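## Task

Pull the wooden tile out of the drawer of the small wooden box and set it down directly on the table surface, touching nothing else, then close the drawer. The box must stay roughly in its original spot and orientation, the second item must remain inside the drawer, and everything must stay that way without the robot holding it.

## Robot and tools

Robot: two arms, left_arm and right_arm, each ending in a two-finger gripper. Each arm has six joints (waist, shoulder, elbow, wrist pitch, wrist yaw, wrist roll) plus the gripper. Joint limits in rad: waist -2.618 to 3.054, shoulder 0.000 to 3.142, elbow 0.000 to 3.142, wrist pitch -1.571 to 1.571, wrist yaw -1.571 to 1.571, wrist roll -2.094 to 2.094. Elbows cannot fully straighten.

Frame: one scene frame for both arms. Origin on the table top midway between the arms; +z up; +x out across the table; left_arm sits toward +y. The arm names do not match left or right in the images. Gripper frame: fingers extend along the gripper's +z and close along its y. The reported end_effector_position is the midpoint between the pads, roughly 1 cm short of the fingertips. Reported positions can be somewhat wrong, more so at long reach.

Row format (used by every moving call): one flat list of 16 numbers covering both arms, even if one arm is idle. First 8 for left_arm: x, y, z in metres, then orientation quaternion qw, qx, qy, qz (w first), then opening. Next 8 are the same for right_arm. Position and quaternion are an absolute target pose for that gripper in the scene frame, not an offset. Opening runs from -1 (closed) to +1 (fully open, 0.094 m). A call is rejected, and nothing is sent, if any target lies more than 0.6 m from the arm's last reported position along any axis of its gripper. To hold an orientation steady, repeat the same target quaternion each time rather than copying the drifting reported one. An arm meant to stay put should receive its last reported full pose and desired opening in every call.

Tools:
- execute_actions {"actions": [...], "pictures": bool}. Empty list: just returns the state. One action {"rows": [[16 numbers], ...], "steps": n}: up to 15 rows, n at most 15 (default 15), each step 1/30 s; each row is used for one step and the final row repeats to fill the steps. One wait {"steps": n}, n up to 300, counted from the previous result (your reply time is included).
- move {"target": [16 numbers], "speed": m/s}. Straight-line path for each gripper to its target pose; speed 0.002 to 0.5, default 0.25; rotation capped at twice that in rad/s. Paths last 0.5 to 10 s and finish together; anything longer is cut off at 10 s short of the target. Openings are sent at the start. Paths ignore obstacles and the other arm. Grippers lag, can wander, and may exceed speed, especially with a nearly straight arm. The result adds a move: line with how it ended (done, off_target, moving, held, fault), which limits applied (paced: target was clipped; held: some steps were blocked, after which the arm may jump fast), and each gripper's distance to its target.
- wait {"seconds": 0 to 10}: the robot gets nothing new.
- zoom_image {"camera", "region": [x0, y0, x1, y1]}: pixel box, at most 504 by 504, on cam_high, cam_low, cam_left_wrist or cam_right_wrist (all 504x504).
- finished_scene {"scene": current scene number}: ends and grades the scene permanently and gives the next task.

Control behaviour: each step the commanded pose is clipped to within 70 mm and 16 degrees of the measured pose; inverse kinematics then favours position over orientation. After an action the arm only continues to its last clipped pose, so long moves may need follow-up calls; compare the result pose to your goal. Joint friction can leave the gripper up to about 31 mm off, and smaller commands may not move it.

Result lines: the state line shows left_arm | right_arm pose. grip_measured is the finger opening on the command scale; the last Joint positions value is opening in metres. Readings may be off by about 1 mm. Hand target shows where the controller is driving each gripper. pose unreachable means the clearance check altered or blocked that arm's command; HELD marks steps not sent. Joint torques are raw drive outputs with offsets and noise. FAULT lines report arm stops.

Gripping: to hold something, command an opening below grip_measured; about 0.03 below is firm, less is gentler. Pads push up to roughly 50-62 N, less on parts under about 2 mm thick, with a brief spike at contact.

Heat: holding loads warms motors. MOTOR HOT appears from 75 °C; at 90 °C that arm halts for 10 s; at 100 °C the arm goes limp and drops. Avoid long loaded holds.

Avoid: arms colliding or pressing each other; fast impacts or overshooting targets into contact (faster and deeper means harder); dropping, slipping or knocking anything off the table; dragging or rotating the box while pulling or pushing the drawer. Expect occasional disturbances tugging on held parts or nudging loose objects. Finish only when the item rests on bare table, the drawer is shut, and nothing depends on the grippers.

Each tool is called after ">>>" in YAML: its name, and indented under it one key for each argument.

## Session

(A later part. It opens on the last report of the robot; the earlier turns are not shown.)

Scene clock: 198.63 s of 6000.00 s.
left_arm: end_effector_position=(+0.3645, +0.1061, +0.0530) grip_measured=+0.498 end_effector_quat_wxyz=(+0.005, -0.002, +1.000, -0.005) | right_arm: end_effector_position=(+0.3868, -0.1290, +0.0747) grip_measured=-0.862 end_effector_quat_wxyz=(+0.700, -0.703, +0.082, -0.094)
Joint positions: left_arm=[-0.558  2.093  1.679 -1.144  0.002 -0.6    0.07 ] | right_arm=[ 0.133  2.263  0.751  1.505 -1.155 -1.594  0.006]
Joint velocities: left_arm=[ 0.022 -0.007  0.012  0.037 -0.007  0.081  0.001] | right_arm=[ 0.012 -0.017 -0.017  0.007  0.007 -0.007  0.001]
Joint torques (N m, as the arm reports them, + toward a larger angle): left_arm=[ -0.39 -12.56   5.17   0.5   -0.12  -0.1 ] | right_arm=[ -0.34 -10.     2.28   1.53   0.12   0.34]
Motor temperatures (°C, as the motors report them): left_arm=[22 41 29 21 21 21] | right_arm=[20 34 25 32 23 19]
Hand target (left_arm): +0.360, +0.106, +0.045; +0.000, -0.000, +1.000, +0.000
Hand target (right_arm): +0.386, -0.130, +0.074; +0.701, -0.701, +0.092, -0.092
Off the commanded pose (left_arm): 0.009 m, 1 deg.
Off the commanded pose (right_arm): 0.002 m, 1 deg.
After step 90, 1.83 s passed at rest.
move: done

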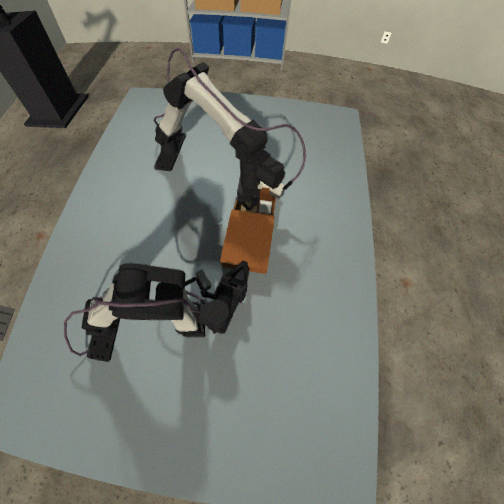

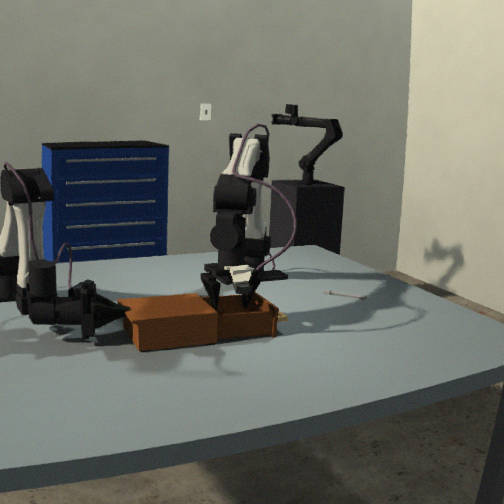

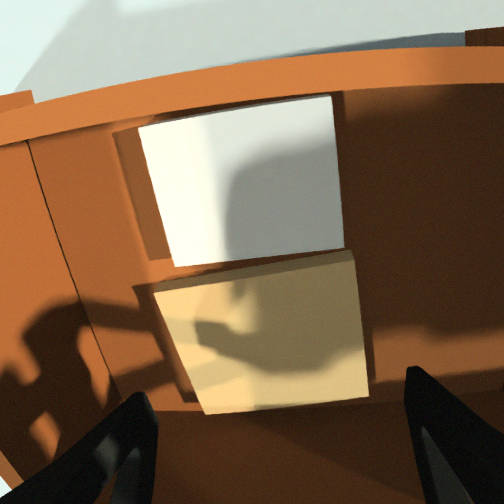

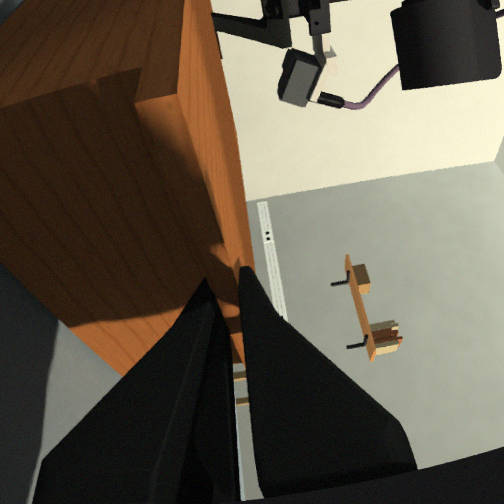

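>>> move:
  target: [0.36,0.112,0.008,0,0,1,0,0.55, 0.386,-0.13,0.074,0.701,-0.701,0.092,-0.092,-1]
  speed: 0.02

Scene clock: 205.90 s of 6000.00 s.
left_arm: end_effector_position=(+0.3640, +0.1063, +0.0235) grip_measured=+0.548 end_effector_quat_wxyz=(+0.012, -0.002, +1.000, -0.010) | right_arm: end_effector_position=(+0.3868, -0.1290, +0.0747) grip_measured=-0.862 end_effector_quat_wxyz=(+0.700, -0.703, +0.082, -0.094)
Joint positions: left_arm=[-0.558  2.102  1.572 -1.011  0.002 -0.6    0.073] | right_arm=[ 0.133  2.263  0.751  1.505 -1.155 -1.594  0.006]
Joint velocities: left_arm=[-0.012  0.007 -0.027  0.037  0.051 -0.022  0.002] | right_arm=[-0.007 -0.007 -0.022 -0.051  0.081 -0.007 -0.001]
Joint torques (N m, as the arm reports them, + toward a larger angle): left_arm=[  0.47 -11.16   4.6    0.62  -0.12   0.02] | right_arm=[ -0.4  -10.03   2.42   1.51   0.16   0.35]
Motor temperatures (°C, as the motors report them): left_arm=[22 41 28 21 21 21] | right_arm=[20 35 25 32 23 19]
Hand target (left_arm): +0.359, +0.112, +0.009; -0.000, -0.000, +1.000, +0.000
Hand target (right_arm): +0.386, -0.130, +0.074; +0.701, -0.701, +0.092, -0.092
Off the commanded pose (left_arm): 0.017 m, 2 deg.
Off the commanded pose (right_arm): 0.002 m, 1 deg.
After step 90, 1.77 s passed at rest.
move: off_target (left_arm)

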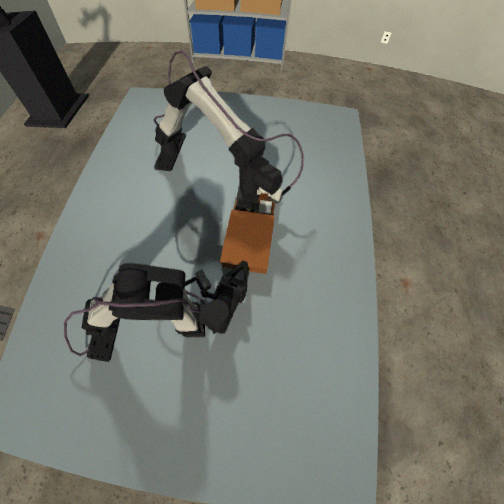

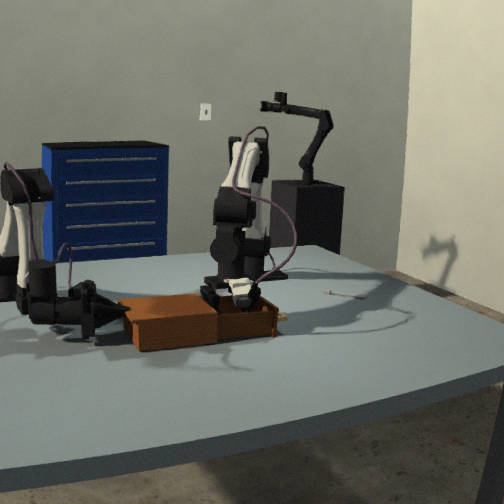

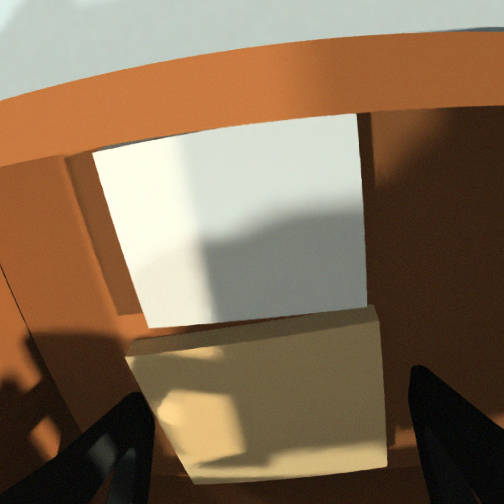

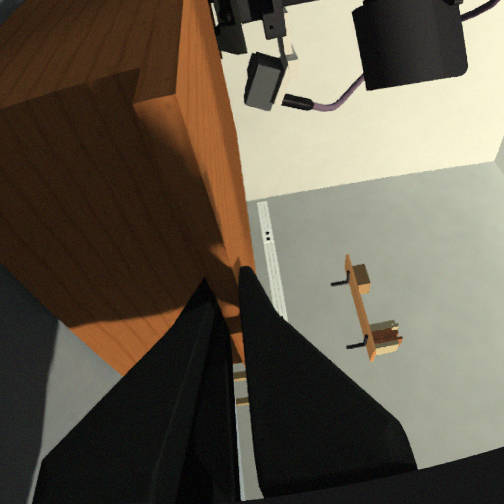

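>>> move:
  target: [0.358,0.121,0.006,0,0,1,0,0.6, 0.386,-0.13,0.074,0.701,-0.701,0.092,-0.092,-1]
  speed: 0.02

Scene clock: 212.70 s of 6000.00 s.
left_arm: end_effector_position=(+0.3639, +0.1067, +0.0221) grip_measured=+0.598 end_effector_quat_wxyz=(+0.017, +0.002, +1.000, -0.018) | right_arm: end_effector_position=(+0.3868, -0.1290, +0.0747) grip_measured=-0.862 end_effector_quat_wxyz=(+0.700, -0.703, +0.082, -0.095)
Joint positions: left_arm=[-0.554  2.087  1.544 -0.98   0.011 -0.589  0.075] | right_arm=[ 0.133  2.263  0.751  1.505 -1.155 -1.596  0.006]
Joint velocities: left_arm=[-0.017  0.007 -0.002  0.022 -0.051 -0.022  0.   ] | right_arm=[ 0.002  0.007 -0.002 -0.066 -0.022  0.007 -0.001]
Joint torques (N m, as the arm reports them, + toward a larger angle): left_arm=[  1.31 -11.52   3.7    0.57  -0.18   0.09] | right_arm=[-0.12 -9.87  2.37  1.51  0.15  0.36]
Motor temperatures (°C, as the motors report them): left_arm=[22 41 28 21 21 21] | right_arm=[20 35 25 33 23 19]
Hand target (left_arm): +0.357, +0.121, +0.007; -0.000, +0.000, +1.000, -0.000
Hand target (right_arm): +0.386, -0.130, +0.074; +0.701, -0.701, +0.092, -0.092
Off the commanded pose (left_arm): 0.022 m, 3 deg.
Off the commanded pose (right_arm): 0.002 m, 1 deg.
After step 90, 2.40 s passed at rest.
move: off_target (left_arm)

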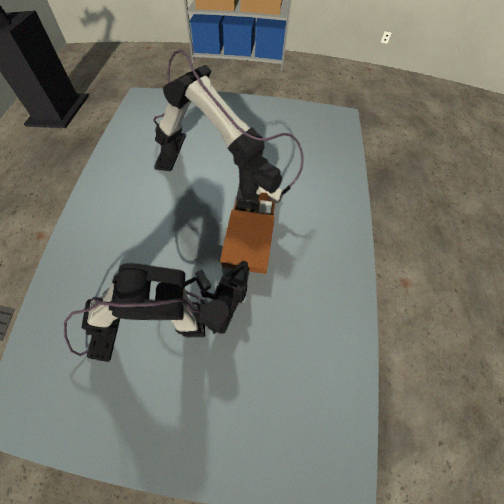

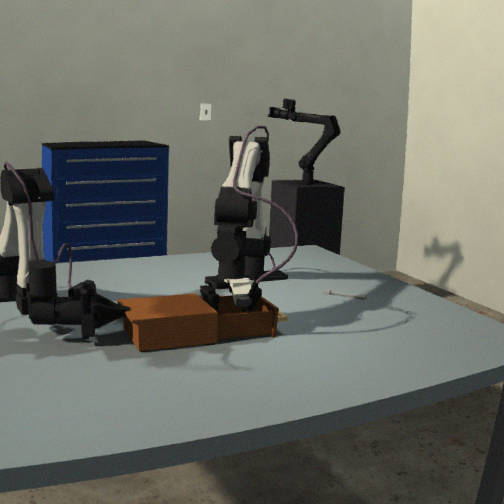

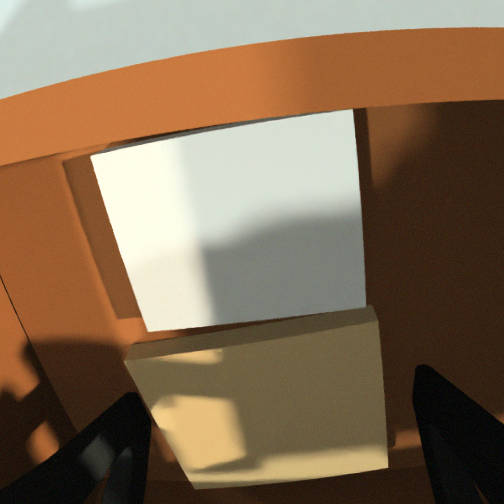

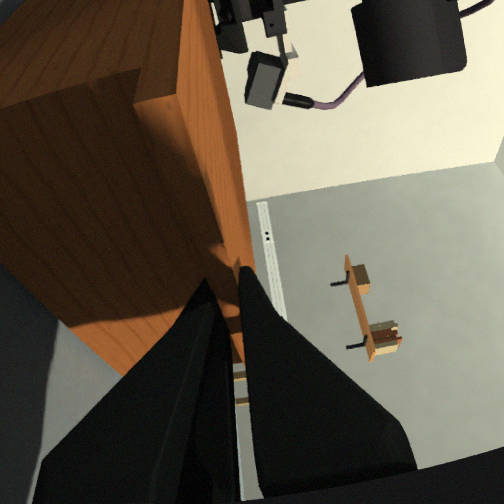

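Wedged; try closing.

>>> execute_actions:
  actions:
    - {"rows":[[0.36,0.112,0.008,0,0,1,0,0.4, 0.386,-0.13,0.074,0.701,-0.701,0.092,-0.092,-1],[0.36,0.112,0.008,0,0,1,0,0.4, 0.386,-0.13,0.074,0.701,-0.701,0.092,-0.092,-1],[0.36,0.112,0.008,0,0,1,0,0.4, 0.386,-0.13,0.074,0.701,-0.701,0.092,-0.092,-1],[0.36,0.112,0.008,0,0,1,0,0.4, 0.386,-0.13,0.074,0.701,-0.701,0.092,-0.092,-1],[0.36,0.112,0.008,0,0,1,0,0.4, 0.386,-0.13,0.074,0.701,-0.701,0.092,-0.092,-1],[0.36,0.112,0.008,0,0,1,0,0.4, 0.386,-0.13,0.074,0.701,-0.701,0.092,-0.092,-1],[0.36,0.112,0.008,0,0,1,0,0.3, 0.386,-0.13,0.074,0.701,-0.701,0.092,-0.092,-1],[0.36,0.112,0.008,0,0,1,0,0.3, 0.386,-0.13,0.074,0.701,-0.701,0.092,-0.092,-1],[0.36,0.112,0.008,0,0,1,0,0.3, 0.386,-0.13,0.074,0.701,-0.701,0.092,-0.092,-1],[0.36,0.112,0.008,0,0,1,0,0.05, 0.386,-0.13,0.074,0.701,-0.701,0.092,-0.092,-1]]}

Scene clock: 228.23 s of 6000.00 s.
left_arm: end_effector_position=(+0.3641, +0.1069, +0.0223) grip_measured=+0.260 end_effector_quat_wxyz=(+0.017, +0.002, +1.000, -0.017) | right_arm: end_effector_position=(+0.3868, -0.1290, +0.0747) grip_measured=-0.862 end_effector_quat_wxyz=(+0.700, -0.703, +0.082, -0.095)
Joint positions: left_arm=[-0.554  2.087  1.544 -0.98   0.009 -0.589  0.059] | right_arm=[ 0.133  2.263  0.751  1.505 -1.155 -1.595  0.006]
Joint velocities: left_arm=[-0.002 -0.002 -0.027 -0.022 -0.007  0.007 -0.   ] | right_arm=[-0.002  0.002 -0.002 -0.081 -0.022 -0.037  0.   ]
Joint torques (N m, as the arm reports them, + toward a larger angle): left_arm=[ 0.21 -9.76  7.24  0.37 -0.17 -0.1 ] | right_arm=[-0.3  -9.99  2.46  1.47  0.11  0.4 ]
Motor temperatures (°C, as the motors report them): left_arm=[22 41 27 21 21 21] | right_arm=[20 35 25 33 23 19]
Hand target (left_arm): +0.360, +0.112, +0.009; +0.001, -0.000, +1.000, -0.000
Hand target (right_arm): +0.386, -0.130, +0.074; +0.701, -0.701, +0.092, -0.092
Off the commanded pose (left_arm): 0.016 m, 3 deg.
Off the commanded pose (right_arm): 0.002 m, 1 deg.
Steps of this call (steps 1 to 90: nothing new was sent; then 12.03 s passed at rest; steps 91 to 105: all 15 steps of this action). Readings (end_effector_position):
91: left_arm (+0.3640, +0.1067, +0.0223) | right_arm (+0.3868, -0.1290, +0.0747)
92: left_arm (+0.3641, +0.1068, +0.0223) | right_arm (+0.3868, -0.1290, +0.0747)
94: left_arm (+0.3641, +0.1068, +0.0223) | right_arm (+0.3868, -0.1290, +0.0747)
98: left_arm (+0.3641, +0.1069, +0.0223) | right_arm (+0.3868, -0.1290, +0.0747)
105: the state above

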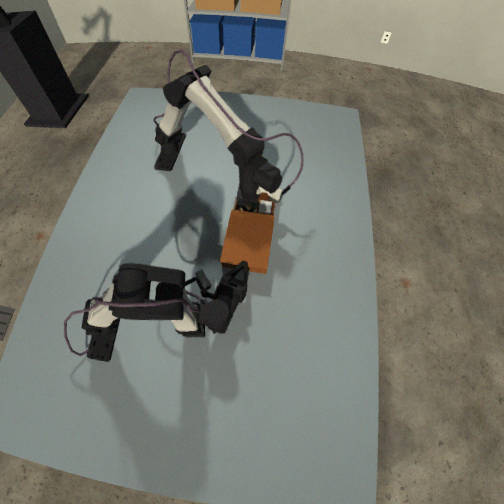

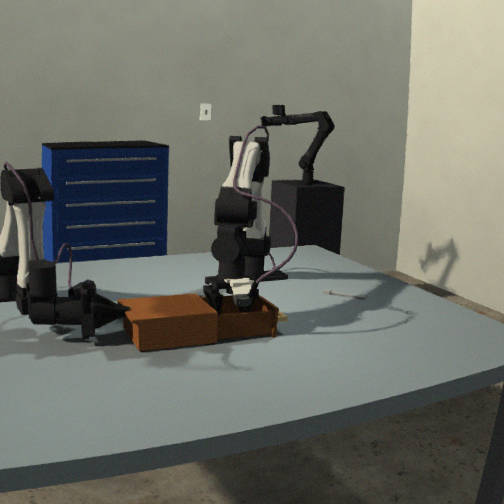

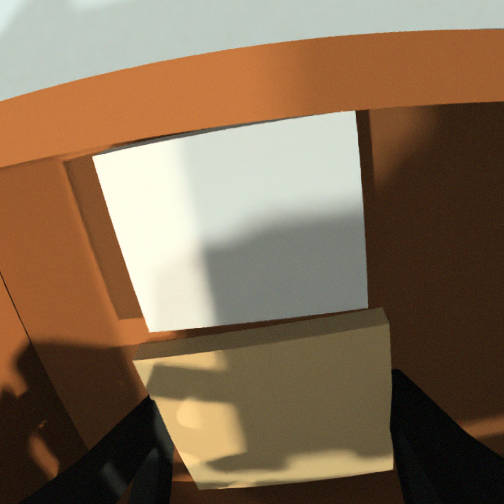

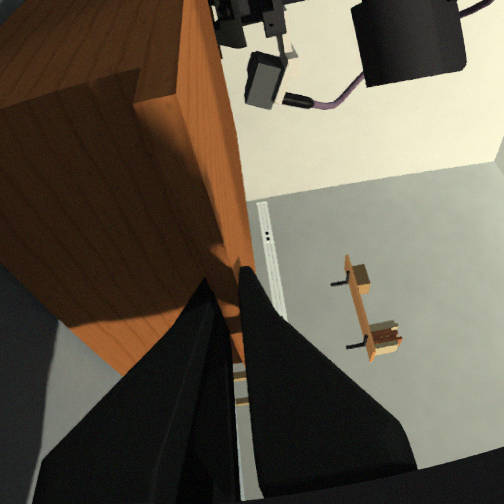

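Gripped. Place at (0.22, 0.12).

>>> move:
  target: [0.364,0.107,0.13,0,0,1,0,0.15, 0.386,-0.13,0.074,0.701,-0.701,0.092,-0.092,-1]
  speed: 0.06

>>> move:
  target: [0.22,0.13,0.12,0,0,1,0,0.15, 0.386,-0.13,0.074,0.701,-0.701,0.092,-0.092,-1]
  speed: 0.12

>>> move:
  target: [0.22,0.13,0.0,0,0,1,0,0.15, 0.386,-0.13,0.074,0.701,-0.701,0.092,-0.092,-1]
  speed: 0.04

Scene clock: 246.73 s of 6000.00 s.
left_arm: end_effector_position=(+0.3630, +0.1082, +0.1298) grip_measured=+0.260 end_effector_quat_wxyz=(-0.000, +0.002, +1.000, -0.003) | right_arm: end_effector_position=(+0.3869, -0.1290, +0.0747) grip_measured=-0.862 end_effector_quat_wxyz=(+0.700, -0.703, +0.082, -0.095)
Joint positions: left_arm=[-0.554  2.086  1.975 -1.456  0.006 -0.589  0.059] | right_arm=[ 0.133  2.263  0.751  1.505 -1.154 -1.595  0.006]
Joint velocities: left_arm=[-0.002 -0.007  0.002  0.037 -0.051  0.037 -0.   ] | right_arm=[ 0.007 -0.002  0.002 -0.051 -0.022 -0.081  0.001]
Joint torques (N m, as the arm reports them, + toward a larger angle): left_arm=[ -0.19 -11.56   9.51   0.26  -0.16  -0.13] | right_arm=[-0.29 -9.93  2.31  1.49  0.16  0.4 ]
Motor temperatures (°C, as the motors report them): left_arm=[22 40 28 21 21 21] | right_arm=[20 36 25 34 23 19]
Hand target (left_arm): +0.365, +0.107, +0.130; +0.001, -0.000, +1.000, +0.000
Hand target (right_arm): +0.386, -0.130, +0.074; +0.701, -0.701, +0.092, -0.092
Off the commanded pose (left_arm): 0.002 m, 0 deg.
Off the commanded pose (right_arm): 0.002 m, 1 deg.
After step 90, 13.10 s passed at rest.
move: done

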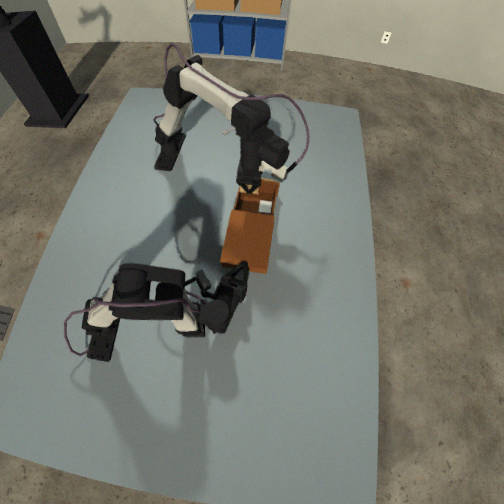

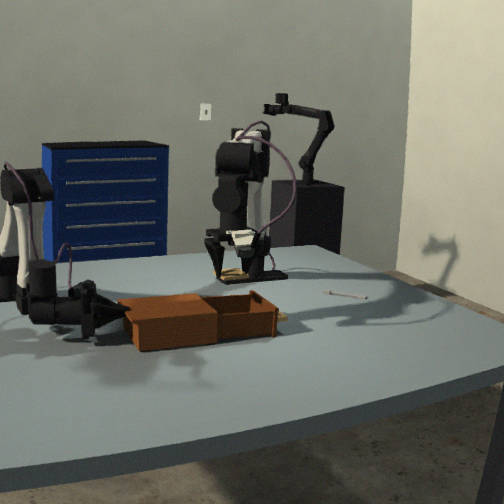

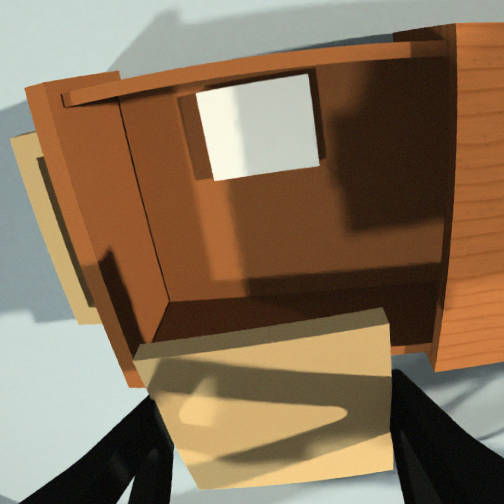

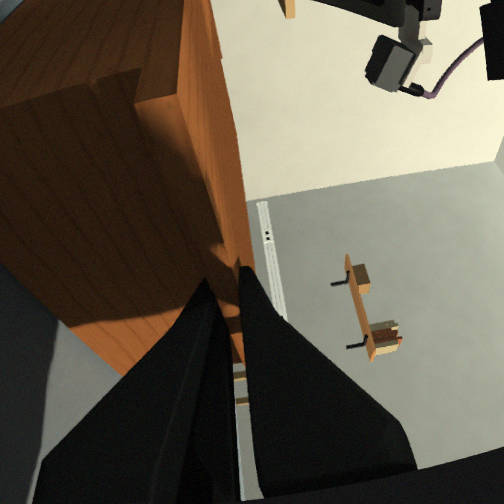

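Scene clock: 248.40 s of 6000.00 s.
left_arm: end_effector_position=(+0.2240, +0.1315, +0.1231) grip_measured=+0.260 end_effector_quat_wxyz=(-0.002, +0.000, +1.000, -0.001) | right_arm: end_effector_position=(+0.3869, -0.1290, +0.0747) grip_measured=-0.862 end_effector_quat_wxyz=(+0.700, -0.703, +0.082, -0.095)
Joint positions: left_arm=[-0.766  1.598  1.325 -1.298  0.003 -0.804  0.059] | right_arm=[ 0.133  2.263  0.751  1.505 -1.154 -1.595  0.006]
Joint velocities: left_arm=[-0.002  0.002 -0.022 -0.007  0.066 -0.037 -0.   ] | right_arm=[ 0.012 -0.007  0.007 -0.007 -0.066  0.007 -0.   ]
Joint torques (N m, as the arm reports them, + toward a larger angle): left_arm=[-0.67 -8.57  5.16  0.49 -0.17 -0.15] | right_arm=[-0.33 -9.91  2.46  1.52  0.15  0.42]
Motor temperatures (°C, as the motors report them): left_arm=[22 40 28 21 21 21] | right_arm=[20 36 25 34 23 19]
Hand target (left_arm): +0.220, +0.133, +0.119; +0.000, +0.000, +1.000, +0.003
Hand target (right_arm): +0.386, -0.130, +0.074; +0.701, -0.701, +0.092, -0.092
Off the commanded pose (left_arm): 0.005 m, 0 deg.
Off the commanded pose (right_arm): 0.002 m, 1 deg.
move: done

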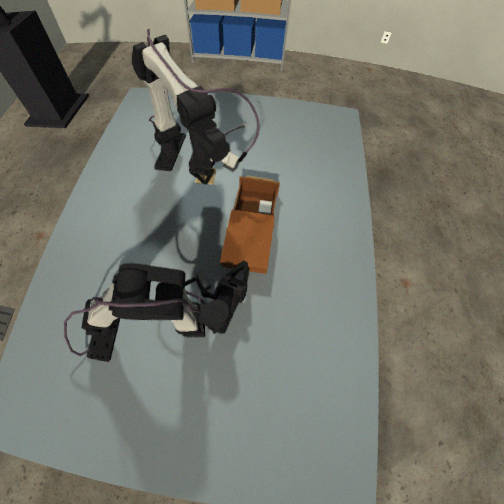

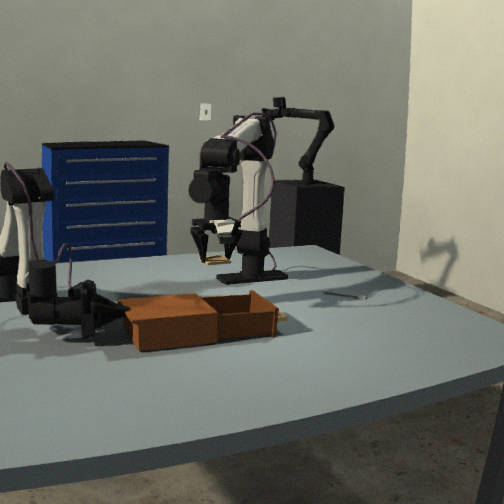

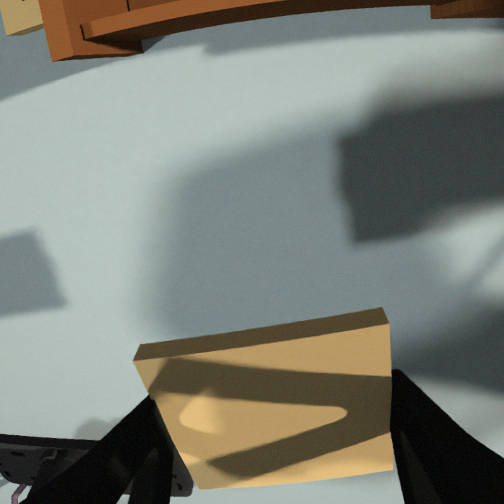

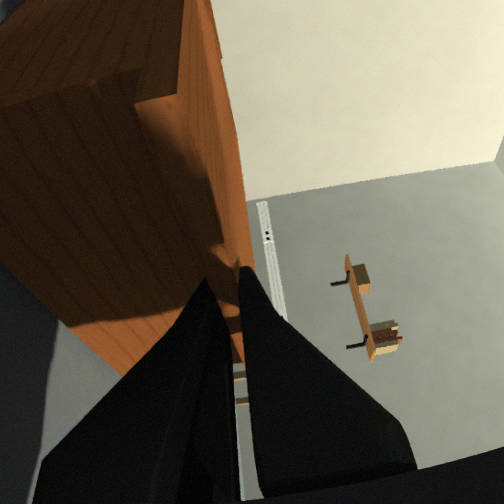

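Scene clock: 251.93 s of 6000.00 s.
left_arm: end_effector_position=(+0.2271, +0.1283, +0.0101) grip_measured=+0.260 end_effector_quat_wxyz=(+0.007, -0.003, +1.000, -0.010) | right_arm: end_effector_position=(+0.3869, -0.1290, +0.0747) grip_measured=-0.862 end_effector_quat_wxyz=(+0.700, -0.703, +0.082, -0.095)
Joint positions: left_arm=[-0.766  1.704  0.972 -0.813  0.003 -0.811  0.059] | right_arm=[ 0.133  2.263  0.751  1.505 -1.154 -1.595  0.006]
Joint velocities: left_arm=[ 0.002 -0.002  0.002  0.066 -0.022 -0.022  0.001] | right_arm=[ 0.007 -0.012  0.012 -0.007 -0.095 -0.051 -0.001]
Joint torques (N m, as the arm reports them, + toward a larger angle): left_arm=[-1.05 -7.02  4.68  0.54 -0.15 -0.16] | right_arm=[-0.26 -9.81  2.49  1.52  0.14  0.37]
Motor temperatures (°C, as the motors report them): left_arm=[22 39 28 21 21 21] | right_arm=[20 36 25 34 23 19]
Hand target (left_arm): +0.219, +0.131, +0.001; -0.000, +0.000, +1.000, +0.000
Hand target (right_arm): +0.386, -0.130, +0.074; +0.701, -0.701, +0.092, -0.092
Off the commanded pose (left_arm): 0.012 m, 2 deg.
Off the commanded pose (right_arm): 0.002 m, 1 deg.
move: off_target (left_arm)

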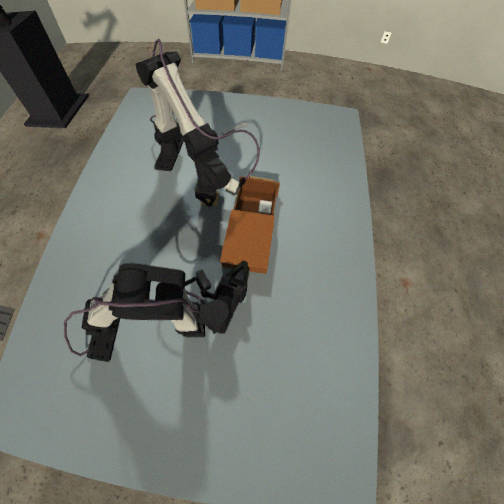

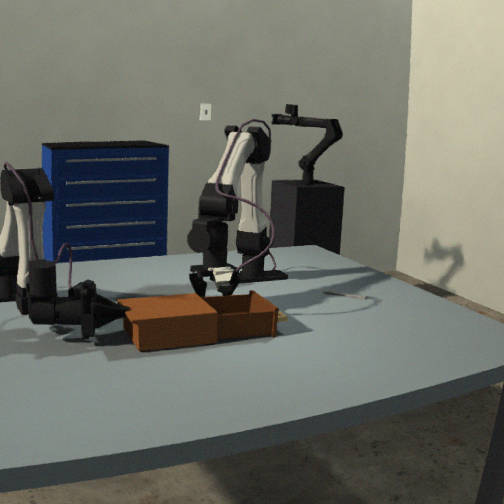

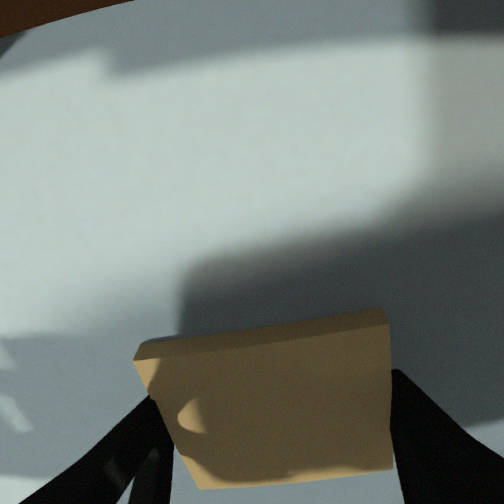

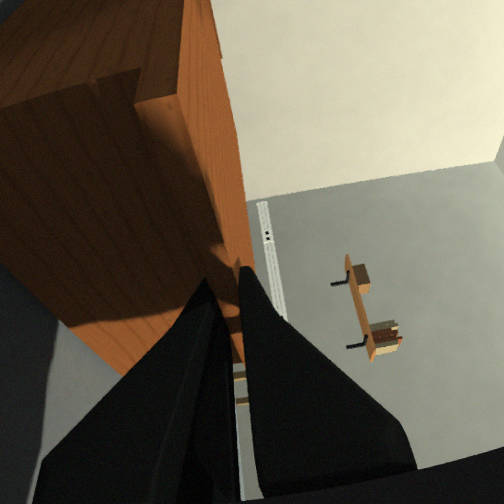

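>>> move:
  target: [0.227,0.128,0.01,0,0,1,0,0.6, 0.386,-0.13,0.074,0.701,-0.701,0.092,-0.092,-1]

>>> move:
  target: [0.25,0.2,0.11,0,0,1,0,0.6, 0.386,-0.13,0.074,0.701,-0.701,0.092,-0.092,-1]
  speed: 0.12

>>> move:
  target: [0.38,0.26,0.09,0,0,1,0,-1, 0.386,-0.13,0.074,0.701,-0.701,0.092,-0.092,-1]
  speed: 0.12

>>> move:
  target: [0.38,0.25,0.027,0,0,1,0,-1, 0.386,-0.13,0.074,0.701,-0.701,0.092,-0.092,-1]
  speed: 0.08

>>> move:
  target: [0.378,0.05,0.03,0,0,1,0,-1, 0.386,-0.12,0.074,0.701,-0.701,0.092,-0.092,-1]
  speed: 0.03

Scene clock: 265.70 s of 6000.00 s.
left_arm: end_effector_position=(+0.2243, +0.1312, +0.0100) grip_measured=+0.598 end_effector_quat_wxyz=(+0.002, -0.003, +1.000, -0.004) | right_arm: end_effector_position=(+0.3869, -0.1290, +0.0747) grip_measured=-0.862 end_effector_quat_wxyz=(+0.700, -0.703, +0.082, -0.095)
Joint positions: left_arm=[-0.766  1.704  0.972 -0.83   0.003 -0.811  0.075] | right_arm=[ 0.133  2.263  0.751  1.505 -1.154 -1.595  0.006]
Joint velocities: left_arm=[-0.002 -0.012  0.007 -0.007  0.066 -0.037 -0.   ] | right_arm=[-0.017  0.002 -0.012  0.007  0.037 -0.007 -0.001]
Joint torques (N m, as the arm reports them, + toward a larger angle): left_arm=[-0.15 -6.35  9.07  0.3  -0.14 -0.03] | right_arm=[-0.25 -9.95  2.48  1.5   0.15  0.41]
Motor temperatures (°C, as the motors report them): left_arm=[22 37 28 21 21 21] | right_arm=[20 36 25 34 23 19]
Hand target (left_arm): +0.227, +0.128, +0.010; +0.000, -0.000, +1.000, -0.000
Hand target (right_arm): +0.386, -0.130, +0.074; +0.701, -0.701, +0.092, -0.092
Off the commanded pose (left_arm): 0.004 m, 1 deg.
Off the commanded pose (right_arm): 0.002 m, 1 deg.
After step 90, 10.07 s passed at rest.
move: done

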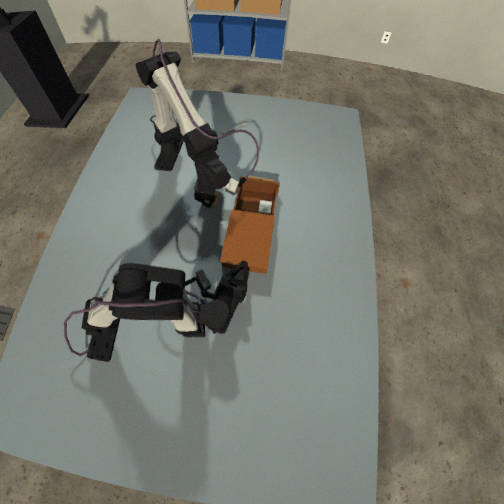

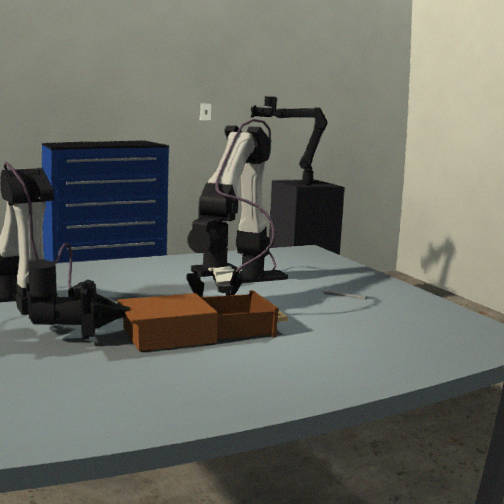

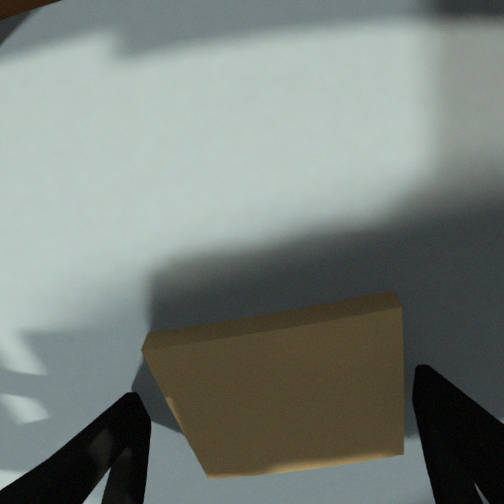

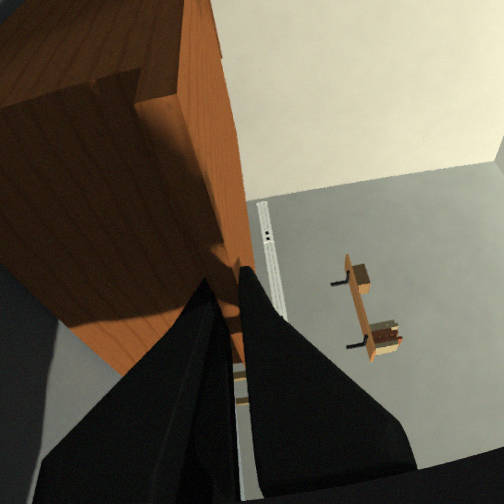

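Scene clock: 267.33 s of 6000.00 s.
left_arm: end_effector_position=(+0.2462, +0.1969, +0.1020) grip_measured=+0.598 end_effector_quat_wxyz=(-0.007, +0.000, +1.000, +0.002) | right_arm: end_effector_position=(+0.3869, -0.1290, +0.0747) grip_measured=-0.862 end_effector_quat_wxyz=(+0.700, -0.703, +0.082, -0.094)
Joint positions: left_arm=[-0.523  1.524  1.168 -1.228  0.004 -0.561  0.075] | right_arm=[ 0.133  2.263  0.751  1.505 -1.154 -1.595  0.006]
Joint velocities: left_arm=[-0.002  0.002  0.002 -0.007 -0.051  0.007 -0.001] | right_arm=[-0.012  0.002 -0.007 -0.081 -0.037  0.007  0.001]
Joint torques (N m, as the arm reports them, + toward a larger angle): left_arm=[ 0.93 -7.46  9.43  0.24 -0.08  0.04] | right_arm=[-0.48 -9.99  2.46  1.47  0.09  0.4 ]
Motor temperatures (°C, as the motors report them): left_arm=[22 37 28 21 21 21] | right_arm=[20 36 25 34 23 19]
Hand target (left_arm): +0.250, +0.197, +0.109; -0.000, -0.000, +1.000, -0.003
Hand target (right_arm): +0.386, -0.130, +0.074; +0.701, -0.701, +0.092, -0.092
Off the commanded pose (left_arm): 0.009 m, 1 deg.
Off the commanded pose (right_arm): 0.002 m, 1 deg.
move: done

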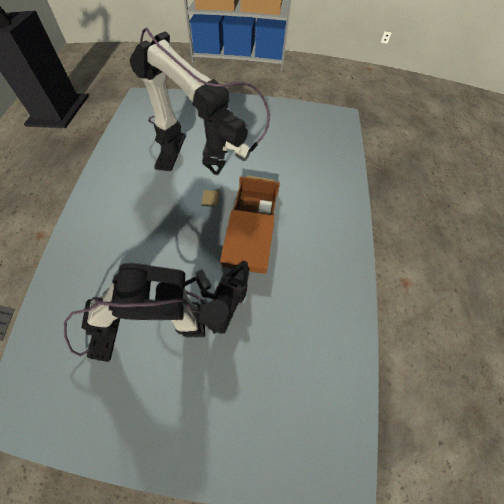

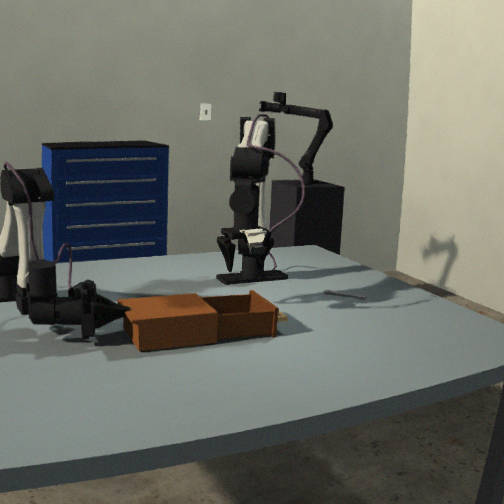

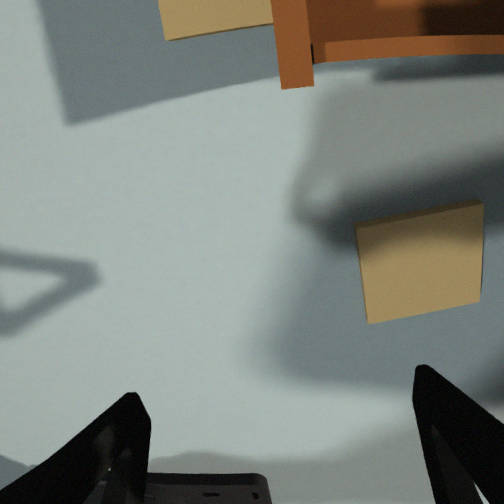

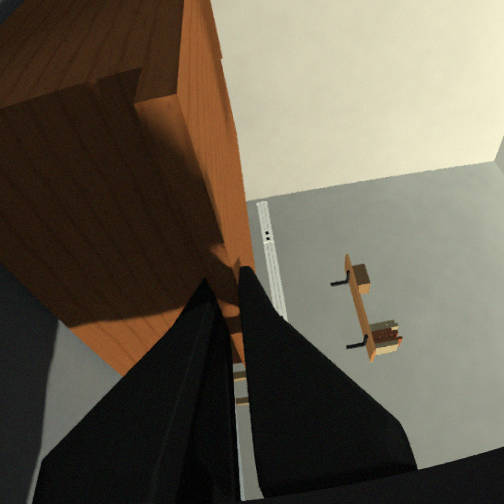

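Scene clock: 269.00 s of 6000.00 s.
left_arm: end_effector_position=(+0.3759, +0.2547, +0.0892) grip_measured=-0.985 end_effector_quat_wxyz=(+0.001, -0.001, +1.000, -0.003) | right_arm: end_effector_position=(+0.3869, -0.1290, +0.0747) grip_measured=-0.862 end_effector_quat_wxyz=(+0.700, -0.703, +0.082, -0.095)
Joint positions: left_arm=[-0.182  1.888  1.532 -1.211  0.005 -0.223  0.001] | right_arm=[ 0.133  2.263  0.751  1.505 -1.154 -1.595  0.006]
Joint velocities: left_arm=[-0.007  0.002 -0.022  0.022 -0.007  0.037  0.   ] | right_arm=[ 0.002  0.002 -0.017  0.051  0.007 -0.037  0.   ]
Joint torques (N m, as the arm reports them, + toward a larger angle): left_arm=[ 0.7  -9.63  9.58  0.28 -0.05  0.05] | right_arm=[-0.3  -9.88  2.42  1.51  0.15  0.34]
Motor temperatures (°C, as the motors report them): left_arm=[22 37 28 21 21 21] | right_arm=[20 37 25 34 23 19]
Hand target (left_arm): +0.380, +0.256, +0.091; +0.001, +0.000, +1.000, -0.004
Hand target (right_arm): +0.386, -0.130, +0.074; +0.701, -0.701, +0.092, -0.092
Off the commanded pose (left_arm): 0.007 m, 0 deg.
Off the commanded pose (right_arm): 0.002 m, 1 deg.
move: done

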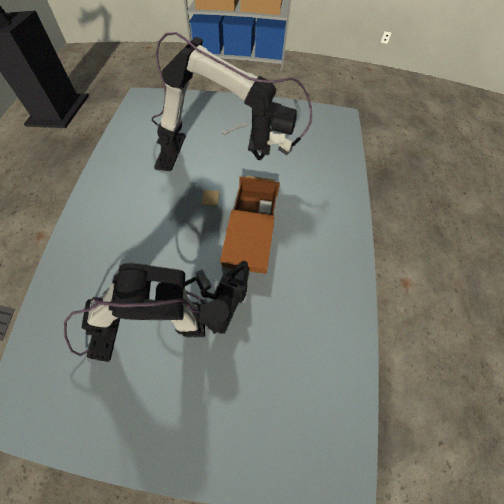

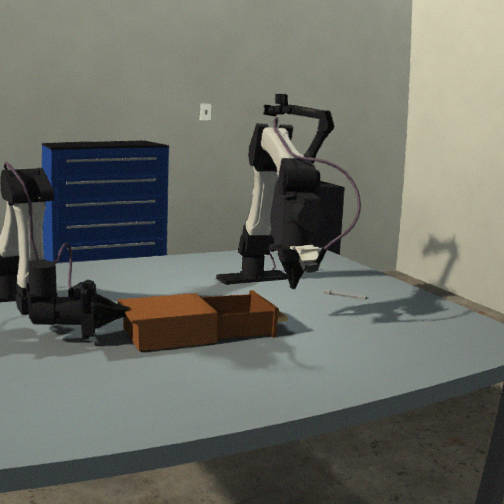

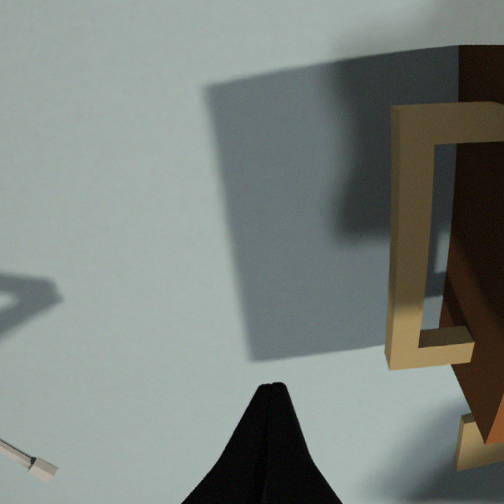

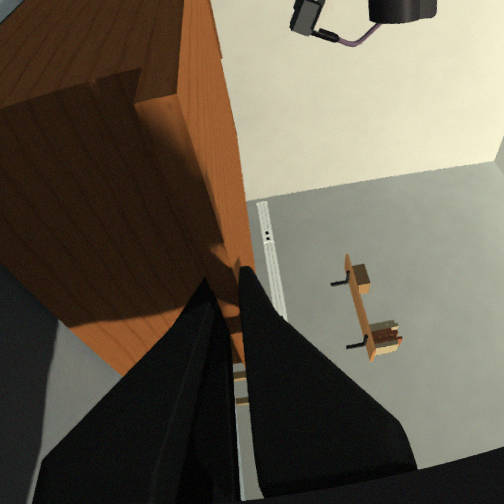

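Scene clock: 270.30 s of 6000.00 s.
left_arm: end_effector_position=(+0.3857, +0.2526, +0.0376) grip_measured=-0.985 end_effector_quat_wxyz=(+0.011, -0.002, +1.000, -0.005) | right_arm: end_effector_position=(+0.3869, -0.1290, +0.0747) grip_measured=-0.862 end_effector_quat_wxyz=(+0.700, -0.703, +0.082, -0.095)
Joint positions: left_arm=[-0.182  1.949  1.405 -1.004  0.005 -0.225  0.001] | right_arm=[ 0.133  2.263  0.751  1.505 -1.154 -1.595  0.006]
Joint velocities: left_arm=[ 0.007  0.007 -0.002 -0.007 -0.022 -0.007  0.   ] | right_arm=[-0.007 -0.002 -0.007 -0.022  0.007 -0.022 -0.   ]
Joint torques (N m, as the arm reports them, + toward a larger angle): left_arm=[ -0.83 -10.2    5.22   0.54  -0.13  -0.16] | right_arm=[ -0.35 -10.21   2.43   1.52   0.13   0.37]
Motor temperatures (°C, as the motors report them): left_arm=[22 37 28 21 21 21] | right_arm=[20 37 25 34 23 19]
Hand target (left_arm): +0.380, +0.250, +0.028; +0.000, -0.000, +1.000, +0.000
Hand target (right_arm): +0.386, -0.130, +0.074; +0.701, -0.701, +0.092, -0.092
Off the commanded pose (left_arm): 0.012 m, 1 deg.
Off the commanded pose (right_arm): 0.002 m, 1 deg.
move: off_target (left_arm)

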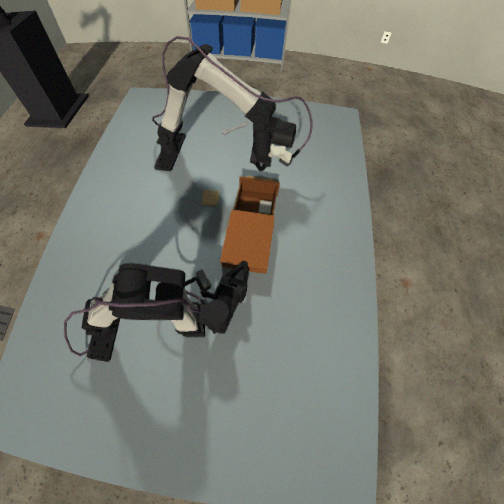

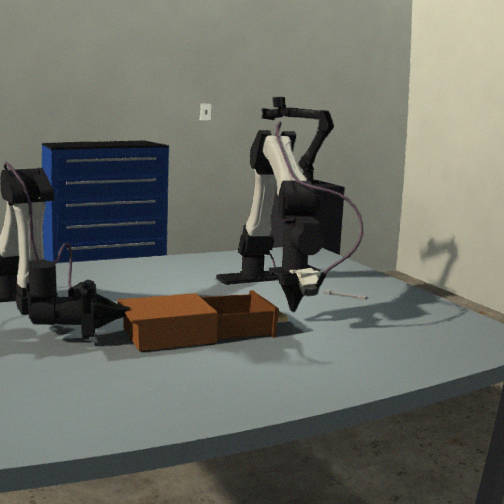

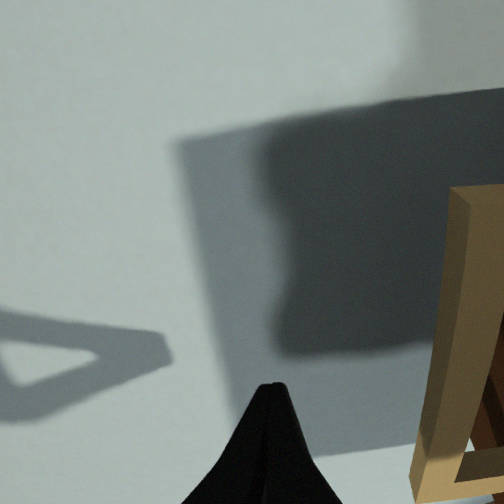

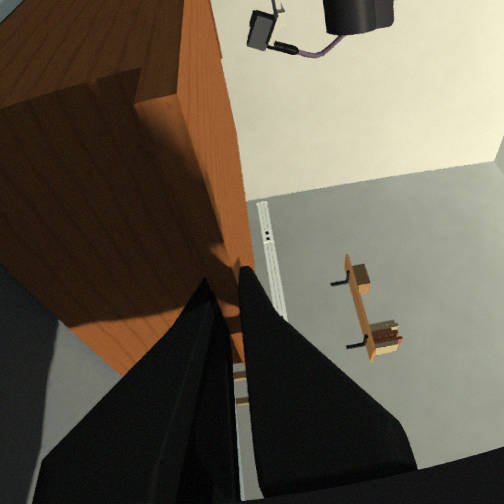

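Scene clock: 277.33 s of 6000.00 s.
left_arm: end_effector_position=(+0.3755, +0.1066, +0.0426) grip_measured=-0.986 end_effector_quat_wxyz=(-0.006, -0.010, +0.996, +0.084) | right_arm: end_effector_position=(+0.3889, -0.1306, +0.0758) grip_measured=-0.862 end_effector_quat_wxyz=(+0.700, -0.702, +0.085, -0.100)
Joint positions: left_arm=[-0.596  2.263  1.899 -1.317 -0.127 -0.661  0.001] | right_arm=[ 0.13   2.263  0.751  1.513 -1.146 -1.593  0.006]
Joint velocities: left_arm=[ 0.007  0.007 -0.007 -0.037 -0.007 -0.051  0.   ] | right_arm=[-0.002 -0.002 -0.022 -0.007 -0.081  0.007  0.   ]
Joint torques (N m, as the arm reports them, + toward a larger angle): left_arm=[ -3.44 -11.59   9.75   1.06   0.8   -0.19] | right_arm=[ 2.17 -9.8   2.87  1.44  0.32  0.33]
Motor temperatures (°C, as the motors report them): left_arm=[22 37 29 21 21 21] | right_arm=[20 37 25 34 23 19]
Hand target (left_arm): +0.374, +0.057, +0.035; -0.003, +0.003, +1.000, +0.009
Hand target (right_arm): +0.386, -0.120, +0.074; +0.701, -0.701, +0.092, -0.092
Off the commanded pose (left_arm): 0.058 m, 10 deg.
Off the commanded pose (right_arm): 0.011 m, 1 deg.
move: off_target (left_arm, right_arm)

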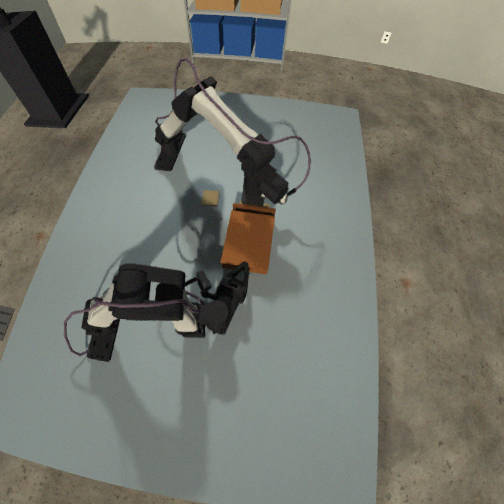

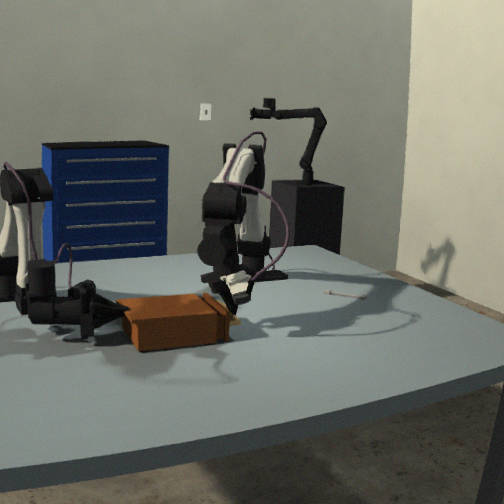

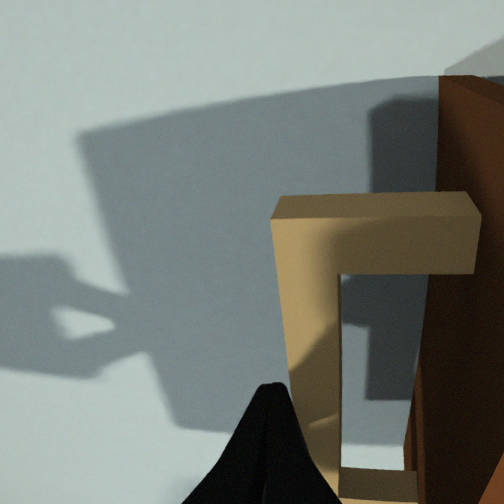

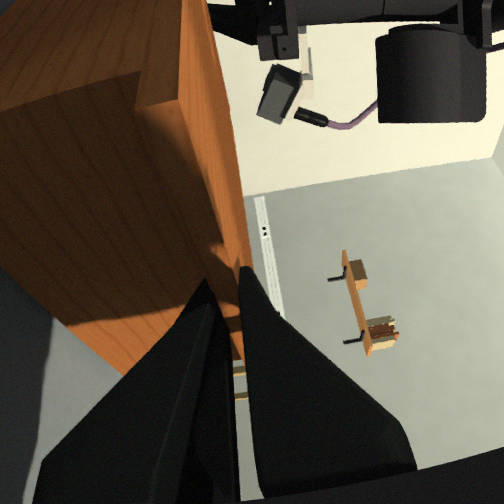

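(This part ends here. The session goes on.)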